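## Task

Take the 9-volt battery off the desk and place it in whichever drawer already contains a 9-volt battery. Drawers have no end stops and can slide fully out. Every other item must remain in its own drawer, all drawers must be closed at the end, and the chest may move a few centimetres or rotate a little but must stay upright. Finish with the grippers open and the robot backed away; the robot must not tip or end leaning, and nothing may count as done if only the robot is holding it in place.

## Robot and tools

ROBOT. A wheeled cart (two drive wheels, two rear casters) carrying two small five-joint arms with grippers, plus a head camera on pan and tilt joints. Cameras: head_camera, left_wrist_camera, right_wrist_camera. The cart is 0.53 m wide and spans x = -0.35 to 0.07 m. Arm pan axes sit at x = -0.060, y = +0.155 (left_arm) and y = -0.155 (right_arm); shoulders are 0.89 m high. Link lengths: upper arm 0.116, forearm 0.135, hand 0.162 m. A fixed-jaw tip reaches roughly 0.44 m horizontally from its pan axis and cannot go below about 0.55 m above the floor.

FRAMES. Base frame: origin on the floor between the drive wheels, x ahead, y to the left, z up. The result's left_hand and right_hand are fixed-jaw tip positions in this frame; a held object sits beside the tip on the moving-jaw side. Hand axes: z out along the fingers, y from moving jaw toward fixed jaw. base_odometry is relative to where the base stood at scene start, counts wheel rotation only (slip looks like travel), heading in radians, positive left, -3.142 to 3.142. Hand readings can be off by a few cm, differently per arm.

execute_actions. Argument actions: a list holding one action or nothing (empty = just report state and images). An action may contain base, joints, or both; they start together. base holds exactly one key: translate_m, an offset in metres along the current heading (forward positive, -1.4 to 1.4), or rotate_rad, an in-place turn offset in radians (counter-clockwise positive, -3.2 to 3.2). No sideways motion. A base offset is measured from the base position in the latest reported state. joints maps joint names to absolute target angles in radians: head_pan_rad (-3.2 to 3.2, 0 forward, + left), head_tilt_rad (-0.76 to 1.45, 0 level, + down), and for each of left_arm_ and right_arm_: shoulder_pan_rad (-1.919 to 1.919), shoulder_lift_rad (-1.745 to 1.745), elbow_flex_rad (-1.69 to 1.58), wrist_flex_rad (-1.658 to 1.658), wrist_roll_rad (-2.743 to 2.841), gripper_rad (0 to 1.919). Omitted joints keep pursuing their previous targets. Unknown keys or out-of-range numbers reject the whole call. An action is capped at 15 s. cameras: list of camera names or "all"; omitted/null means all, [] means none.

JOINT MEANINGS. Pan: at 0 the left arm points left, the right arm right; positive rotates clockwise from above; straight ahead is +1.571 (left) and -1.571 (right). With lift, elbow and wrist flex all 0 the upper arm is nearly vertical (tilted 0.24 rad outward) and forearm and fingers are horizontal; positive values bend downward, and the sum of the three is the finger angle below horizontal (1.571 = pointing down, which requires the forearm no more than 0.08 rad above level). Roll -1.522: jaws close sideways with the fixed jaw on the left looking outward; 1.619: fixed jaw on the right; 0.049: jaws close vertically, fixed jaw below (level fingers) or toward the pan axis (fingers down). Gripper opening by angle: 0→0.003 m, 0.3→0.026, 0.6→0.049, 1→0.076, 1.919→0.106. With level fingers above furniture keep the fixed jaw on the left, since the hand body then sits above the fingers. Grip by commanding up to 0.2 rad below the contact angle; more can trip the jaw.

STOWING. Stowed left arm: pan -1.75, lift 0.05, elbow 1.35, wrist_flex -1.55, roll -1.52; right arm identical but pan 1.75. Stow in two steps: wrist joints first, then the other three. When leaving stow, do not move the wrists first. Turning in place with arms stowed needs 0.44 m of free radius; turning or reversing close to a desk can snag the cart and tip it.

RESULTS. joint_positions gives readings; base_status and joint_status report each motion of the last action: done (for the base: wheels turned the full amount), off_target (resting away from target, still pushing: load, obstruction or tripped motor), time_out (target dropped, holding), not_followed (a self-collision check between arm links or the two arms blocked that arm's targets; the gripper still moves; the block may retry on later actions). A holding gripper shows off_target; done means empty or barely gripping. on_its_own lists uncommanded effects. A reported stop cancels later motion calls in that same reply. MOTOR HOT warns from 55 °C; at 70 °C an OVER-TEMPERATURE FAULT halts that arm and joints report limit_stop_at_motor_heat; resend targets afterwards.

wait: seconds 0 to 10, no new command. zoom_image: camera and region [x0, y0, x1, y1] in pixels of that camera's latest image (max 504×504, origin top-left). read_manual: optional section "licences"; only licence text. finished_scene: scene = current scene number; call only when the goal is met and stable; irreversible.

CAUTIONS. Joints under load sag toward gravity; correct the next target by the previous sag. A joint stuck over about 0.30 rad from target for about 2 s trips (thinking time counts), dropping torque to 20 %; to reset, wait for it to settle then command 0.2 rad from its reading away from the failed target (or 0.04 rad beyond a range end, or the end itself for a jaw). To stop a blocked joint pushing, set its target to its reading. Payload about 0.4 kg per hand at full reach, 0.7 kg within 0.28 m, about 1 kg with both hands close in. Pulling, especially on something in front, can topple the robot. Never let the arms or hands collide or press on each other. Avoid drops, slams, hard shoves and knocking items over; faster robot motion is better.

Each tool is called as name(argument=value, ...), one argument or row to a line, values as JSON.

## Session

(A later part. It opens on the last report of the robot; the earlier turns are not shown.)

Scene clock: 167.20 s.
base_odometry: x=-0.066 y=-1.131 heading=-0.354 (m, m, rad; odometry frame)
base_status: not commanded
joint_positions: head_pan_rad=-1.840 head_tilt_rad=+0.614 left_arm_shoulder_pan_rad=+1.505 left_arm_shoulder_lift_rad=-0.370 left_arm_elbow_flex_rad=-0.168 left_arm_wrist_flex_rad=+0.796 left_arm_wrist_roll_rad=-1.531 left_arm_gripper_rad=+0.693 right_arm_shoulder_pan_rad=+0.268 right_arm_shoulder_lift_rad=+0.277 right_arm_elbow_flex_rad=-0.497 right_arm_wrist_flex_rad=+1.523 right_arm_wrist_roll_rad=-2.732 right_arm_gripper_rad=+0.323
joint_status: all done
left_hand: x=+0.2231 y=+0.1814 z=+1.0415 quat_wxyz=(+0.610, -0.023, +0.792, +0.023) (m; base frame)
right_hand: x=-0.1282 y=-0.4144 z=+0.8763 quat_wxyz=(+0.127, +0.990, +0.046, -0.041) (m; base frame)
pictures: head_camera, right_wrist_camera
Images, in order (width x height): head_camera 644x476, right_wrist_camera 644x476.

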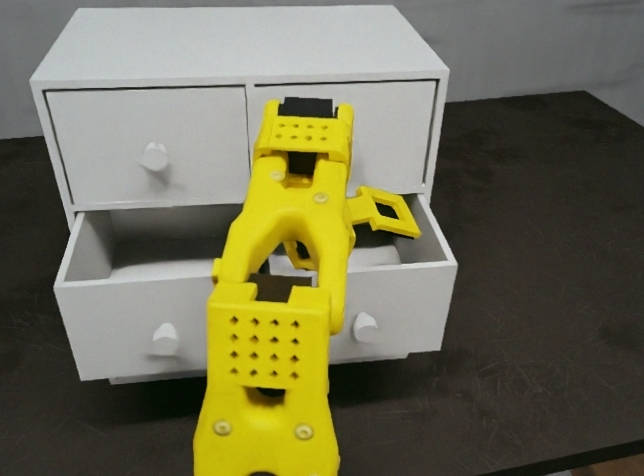

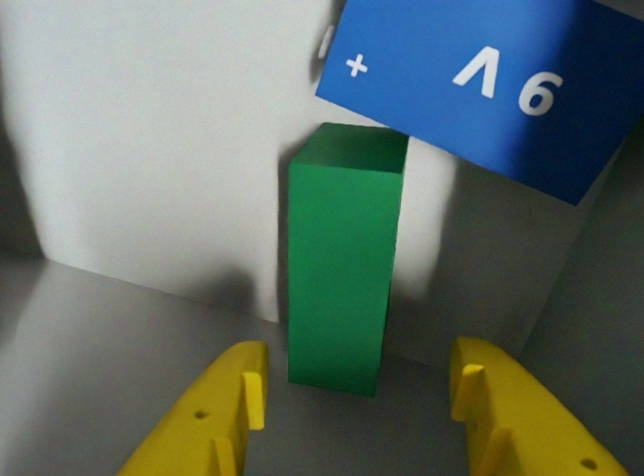

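execute_actions(
  actions=[
    {"joints":{"right_arm_wrist_flex_rad":1.62,"right_arm_shoulder_lift_rad":-0.45,"right_arm_gripper_rad":0.15}},
  ],
  cameras=["head_camera"],
)

execute_actions(
  actions=[
    {"base":{"translate_m":-0.075},"joints":{"right_arm_shoulder_pan_rad":-1.6,"right_arm_wrist_roll_rad":-1.51}},
  ],
  cameras=[],
)

execute_actions(
  actions=[
    {"base":{"rotate_rad":-1.632},"joints":{"head_pan_rad":0,"head_tilt_rad":0.75,"left_arm_shoulder_pan_rad":1.835,"left_arm_shoulder_lift_rad":0.472,"left_arm_elbow_flex_rad":0.55,"left_arm_wrist_flex_rad":-1.037,"right_arm_shoulder_pan_rad":-1.87,"right_arm_shoulder_lift_rad":0.496,"right_arm_elbow_flex_rad":0.583,"right_arm_wrist_flex_rad":-1.21,"left_arm_gripper_rad":0.4,"right_arm_gripper_rad":0.37}},
  ],
)

Scene clock: 170.67 s.
base_odometry: x=-0.066 y=-1.131 heading=-0.354 (m, m, rad; odometry frame)
base_status: not commanded
joint_positions: head_pan_rad=-1.840 head_tilt_rad=+0.614 left_arm_shoulder_pan_rad=+1.505 left_arm_shoulder_lift_rad=-0.370 left_arm_elbow_flex_rad=-0.168 left_arm_wrist_flex_rad=+0.796 left_arm_wrist_roll_rad=-1.531 left_arm_gripper_rad=+0.693 right_arm_shoulder_pan_rad=+0.268 right_arm_shoulder_lift_rad=-0.428 right_arm_elbow_flex_rad=-0.504 right_arm_wrist_flex_rad=+1.618 right_arm_wrist_roll_rad=-2.732 right_arm_gripper_rad=+0.157
joint_status: all done
left_hand: x=+0.2231 y=+0.1814 z=+1.0415 quat_wxyz=(+0.610, -0.023, +0.792, +0.023) (m; base frame)
right_hand: x=-0.1139 y=-0.3623 z=+1.0233 quat_wxyz=(+0.407, +0.903, +0.042, -0.132) (m; base frame)
pictures: head_camera
Images, in order (width x height): head_camera 644x476.

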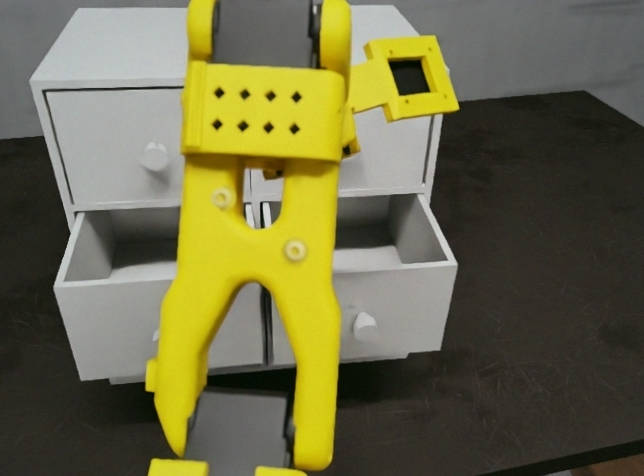

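Scene clock: 172.77 s.
base_odometry: x=-0.135 y=-1.106 heading=-0.356 (m, m, rad; odometry frame)
base_status: done
joint_positions: head_pan_rad=-1.840 head_tilt_rad=+0.614 left_arm_shoulder_pan_rad=+1.505 left_arm_shoulder_lift_rad=-0.370 left_arm_elbow_flex_rad=-0.168 left_arm_wrist_flex_rad=+0.796 left_arm_wrist_roll_rad=-1.531 left_arm_gripper_rad=+0.693 right_arm_shoulder_pan_rad=-1.592 right_arm_shoulder_lift_rad=-0.430 right_arm_elbow_flex_rad=-0.504 right_arm_wrist_flex_rad=+1.618 right_arm_wrist_roll_rad=-1.519 right_arm_gripper_rad=+0.157
joint_status: all done
left_hand: x=+0.2231 y=+0.1814 z=+1.0415 quat_wxyz=(+0.610, -0.023, +0.792, +0.023) (m; base frame)
right_hand: x=+0.1490 y=-0.1429 z=+1.0178 quat_wxyz=(+0.429, -0.011, +0.903, +0.004) (m; base frame)
pictures: none
No camera images: the call's "cameras" was empty. Leave "cameras" out to get every camera's image.

Scene clock: 175.50 s.
base_odometry: x=-0.136 y=-1.105 heading=-1.987 (m, m, rad; odometry frame)
base_status: done
joint_positions: head_pan_rad=-0.010 head_tilt_rad=+0.744 left_arm_shoulder_pan_rad=+1.830 left_arm_shoulder_lift_rad=+0.480 left_arm_elbow_flex_rad=+0.552 left_arm_wrist_flex_rad=-1.019 left_arm_wrist_roll_rad=-1.531 left_arm_gripper_rad=+0.407 right_arm_shoulder_pan_rad=-1.862 right_arm_shoulder_lift_rad=+0.512 right_arm_elbow_flex_rad=+0.584 right_arm_wrist_flex_rad=-1.195 right_arm_wrist_roll_rad=-1.519 right_arm_gripper_rad=+0.363
joint_status: all done
left_hand: x=+0.2720 y=+0.0748 z=+0.8656 quat_wxyz=(+0.697, +0.095, +0.705, -0.088) (m; base frame)
right_hand: x=+0.2597 y=-0.0513 z=+0.8764 quat_wxyz=(+0.734, -0.098, +0.664, +0.106) (m; base frame)
pictures: head_camera, left_wrist_camera, right_wrist_camera
Images, in order (width x height): head_camera 644x476, left_wrist_camera 644x476, right_wrist_camera 644x476.

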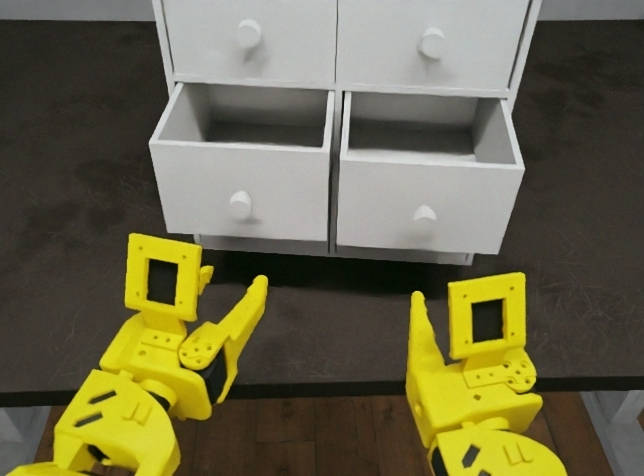

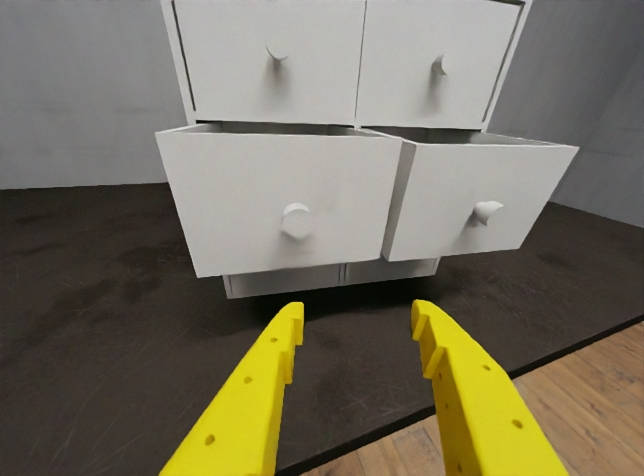

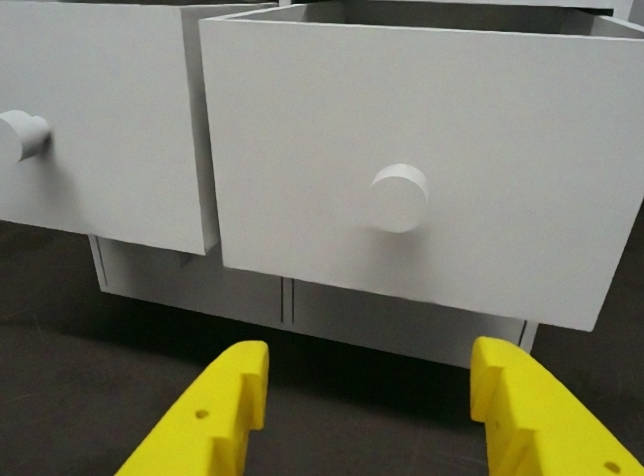

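execute_actions(
  actions=[
    {"base":{"translate_m":0.08},"joints":{"left_arm_shoulder_pan_rad":1.81,"right_arm_shoulder_pan_rad":-1.885}},
  ],
)

Scene clock: 177.47 s.
base_odometry: x=-0.169 y=-1.178 heading=-1.990 (m, m, rad; odometry frame)
base_status: done
joint_positions: head_pan_rad=-0.010 head_tilt_rad=+0.745 left_arm_shoulder_pan_rad=+1.815 left_arm_shoulder_lift_rad=+0.480 left_arm_elbow_flex_rad=+0.552 left_arm_wrist_flex_rad=-1.019 left_arm_wrist_roll_rad=-1.531 left_arm_gripper_rad=+0.407 right_arm_shoulder_pan_rad=-1.878 right_arm_shoulder_lift_rad=+0.512 right_arm_elbow_flex_rad=+0.584 right_arm_wrist_flex_rad=-1.195 right_arm_wrist_roll_rad=-1.519 right_arm_gripper_rad=+0.363
joint_status: all done
left_hand: x=+0.2732 y=+0.0799 z=+0.8656 quat_wxyz=(+0.698, +0.090, +0.706, -0.083) (m; base frame)
right_hand: x=+0.2579 y=-0.0459 z=+0.8764 quat_wxyz=(+0.733, -0.104, +0.663, +0.112) (m; base frame)
pictures: head_camera, left_wrist_camera, right_wrist_camera
Images, in order (width x height): head_camera 644x476, left_wrist_camera 644x476, right_wrist_camera 644x476.

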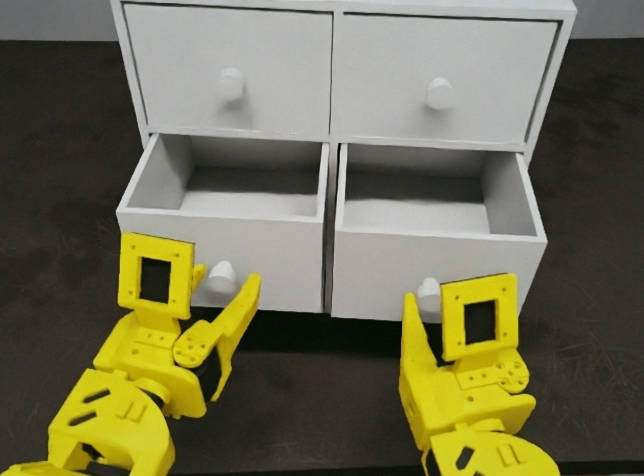

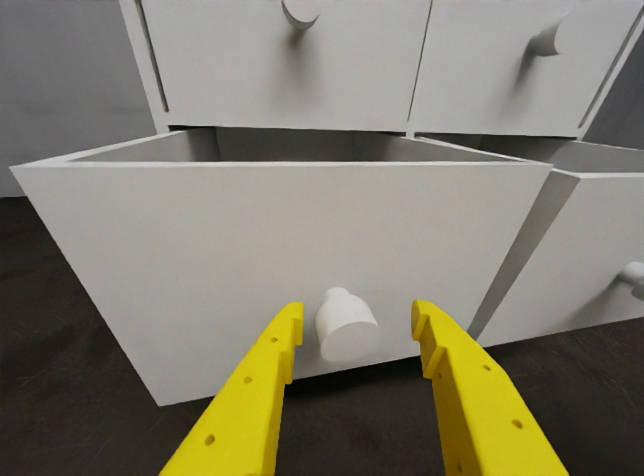

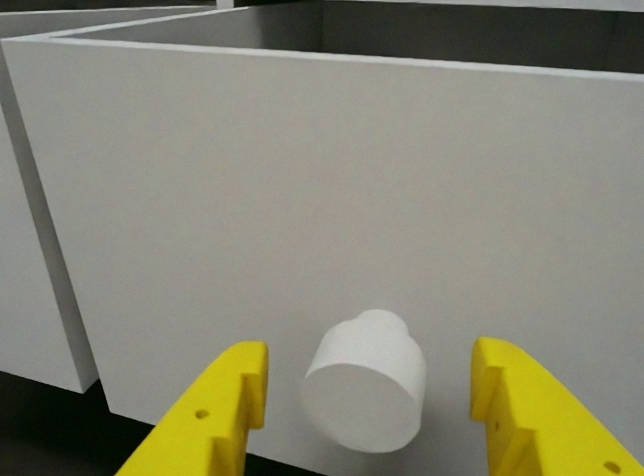

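execute_actions(
  actions=[
    {"base":{"translate_m":0.088}},
  ],
)

Scene clock: 179.70 s.
base_odometry: x=-0.205 y=-1.258 heading=-1.994 (m, m, rad; odometry frame)
base_status: done
joint_positions: head_pan_rad=-0.010 head_tilt_rad=+0.745 left_arm_shoulder_pan_rad=+1.815 left_arm_shoulder_lift_rad=+0.481 left_arm_elbow_flex_rad=+0.553 left_arm_wrist_flex_rad=-1.020 left_arm_wrist_roll_rad=-1.531 left_arm_gripper_rad=+0.407 right_arm_shoulder_pan_rad=-1.880 right_arm_shoulder_lift_rad=+0.512 right_arm_elbow_flex_rad=+0.589 right_arm_wrist_flex_rad=-1.198 right_arm_wrist_roll_rad=-1.519 right_arm_gripper_rad=+0.363
joint_status: not commanded
left_hand: x=+0.2730 y=+0.0800 z=+0.8650 quat_wxyz=(+0.697, +0.090, +0.706, -0.083) (m; base frame)
right_hand: x=+0.2572 y=-0.0456 z=+0.8759 quat_wxyz=(+0.732, -0.105, +0.664, +0.113) (m; base frame)
pictures: head_camera, left_wrist_camera, right_wrist_camera
Images, in order (width x height): head_camera 644x476, left_wrist_camera 644x476, right_wrist_camera 644x476.

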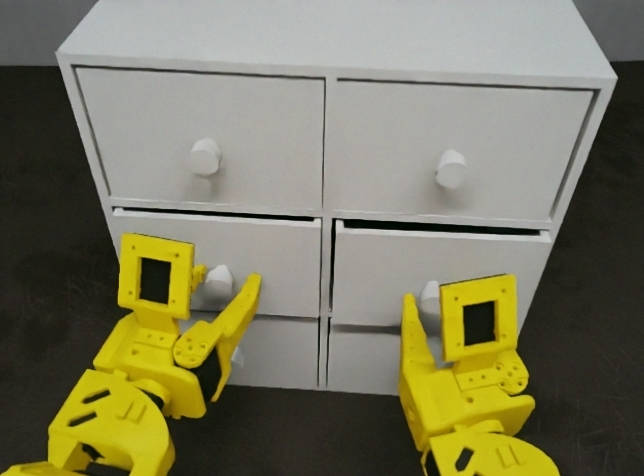

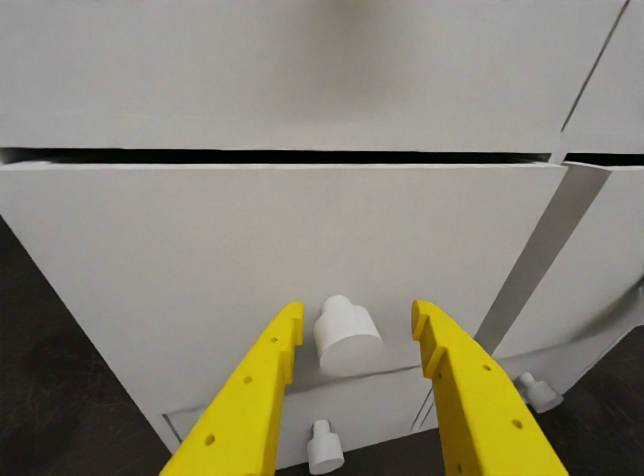

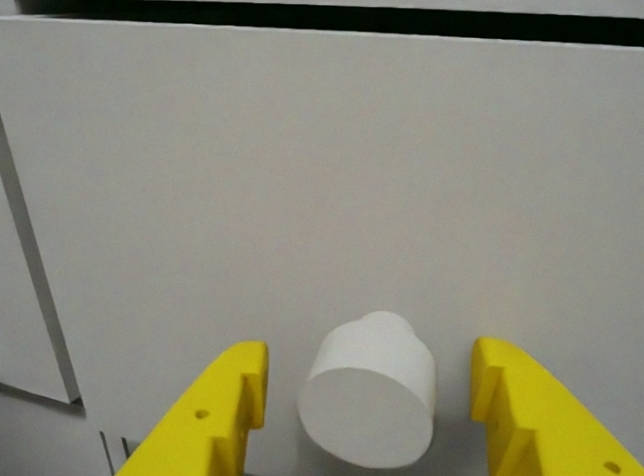

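execute_actions(
  actions=[
    {"base":{"translate_m":0.011},"joints":{"left_arm_elbow_flex_rad":0.585,"left_arm_wrist_flex_rad":-1.07}},
  ],
)

Scene clock: 182.10 s.
base_odometry: x=-0.210 y=-1.269 heading=-1.996 (m, m, rad; odometry frame)
base_status: done
joint_positions: head_pan_rad=-0.010 head_tilt_rad=+0.745 left_arm_shoulder_pan_rad=+1.815 left_arm_shoulder_lift_rad=+0.481 left_arm_elbow_flex_rad=+0.590 left_arm_wrist_flex_rad=-1.054 left_arm_wrist_roll_rad=-1.531 left_arm_gripper_rad=+0.407 right_arm_shoulder_pan_rad=-1.885 right_arm_shoulder_lift_rad=+0.513 right_arm_elbow_flex_rad=+0.592 right_arm_wrist_flex_rad=-1.200 right_arm_wrist_roll_rad=-1.517 right_arm_gripper_rad=+0.363
joint_status: all done
left_hand: x=+0.2689 y=+0.0810 z=+0.8619 quat_wxyz=(+0.696, +0.090, +0.708, -0.082) (m; base frame)
right_hand: x=+0.2564 y=-0.0442 z=+0.8749 quat_wxyz=(+0.731, -0.107, +0.664, +0.114) (m; base frame)
pictures: head_camera, left_wrist_camera, right_wrist_camera
Images, in order (width x height): head_camera 644x476, left_wrist_camera 644x476, right_wrist_camera 644x476.

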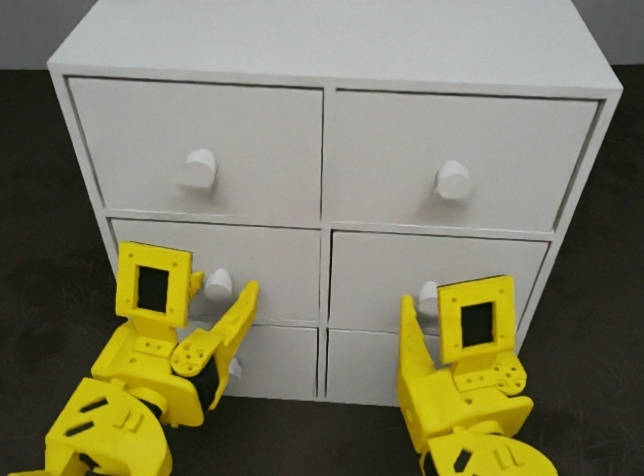

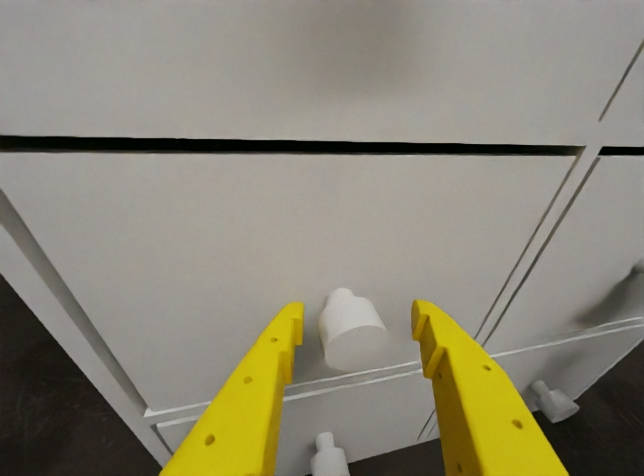

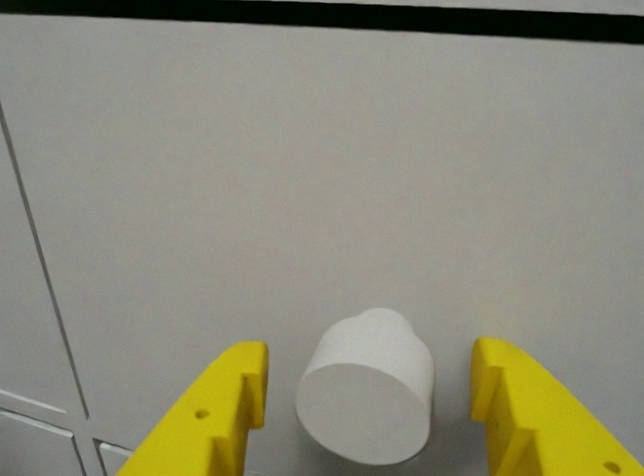

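execute_actions(
  actions=[
    {"base":{"translate_m":-0.4},"joints":{"head_tilt_rad":0.5}},
  ],
  cameras=["head_camera"],
)

zoom_image(
  camera="head_camera",
  region=[170, 20, 500, 320],
)

Scene clock: 186.30 s.
base_odometry: x=-0.045 y=-0.904 heading=-2.003 (m, m, rad; odometry frame)
base_status: done
joint_positions: head_pan_rad=-0.010 head_tilt_rad=+0.513 left_arm_shoulder_pan_rad=+1.815 left_arm_shoulder_lift_rad=+0.481 left_arm_elbow_flex_rad=+0.590 left_arm_wrist_flex_rad=-1.054 left_arm_wrist_roll_rad=-1.531 left_arm_gripper_rad=+0.407 right_arm_shoulder_pan_rad=-1.885 right_arm_shoulder_lift_rad=+0.513 right_arm_elbow_flex_rad=+0.592 right_arm_wrist_flex_rad=-1.200 right_arm_wrist_roll_rad=-1.517 right_arm_gripper_rad=+0.363
joint_status: all done
left_hand: x=+0.2689 y=+0.0810 z=+0.8619 quat_wxyz=(+0.696, +0.090, +0.708, -0.082) (m; base frame)
right_hand: x=+0.2564 y=-0.0442 z=+0.8749 quat_wxyz=(+0.731, -0.107, +0.664, +0.114) (m; base frame)
pictures: head_camera
Images, in order (width x height): head_camera 644x476.

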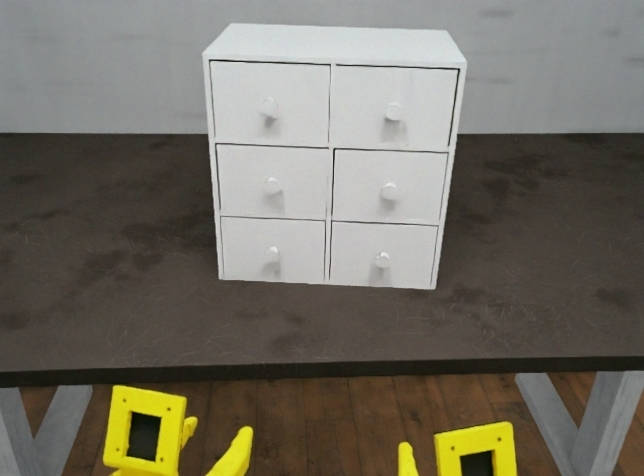

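Region (170, 20, 500, 320) of head_camera's 644x476 image, scaled by 1.527; it fills the top 458 rows of this view, and the rest is white.

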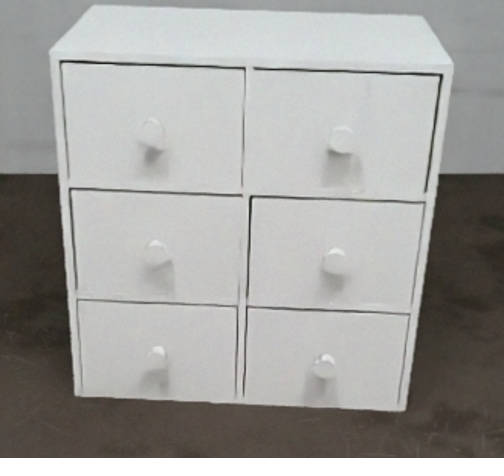

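finished_scene(
  scene=1,
)

The scene is finished: the task was done.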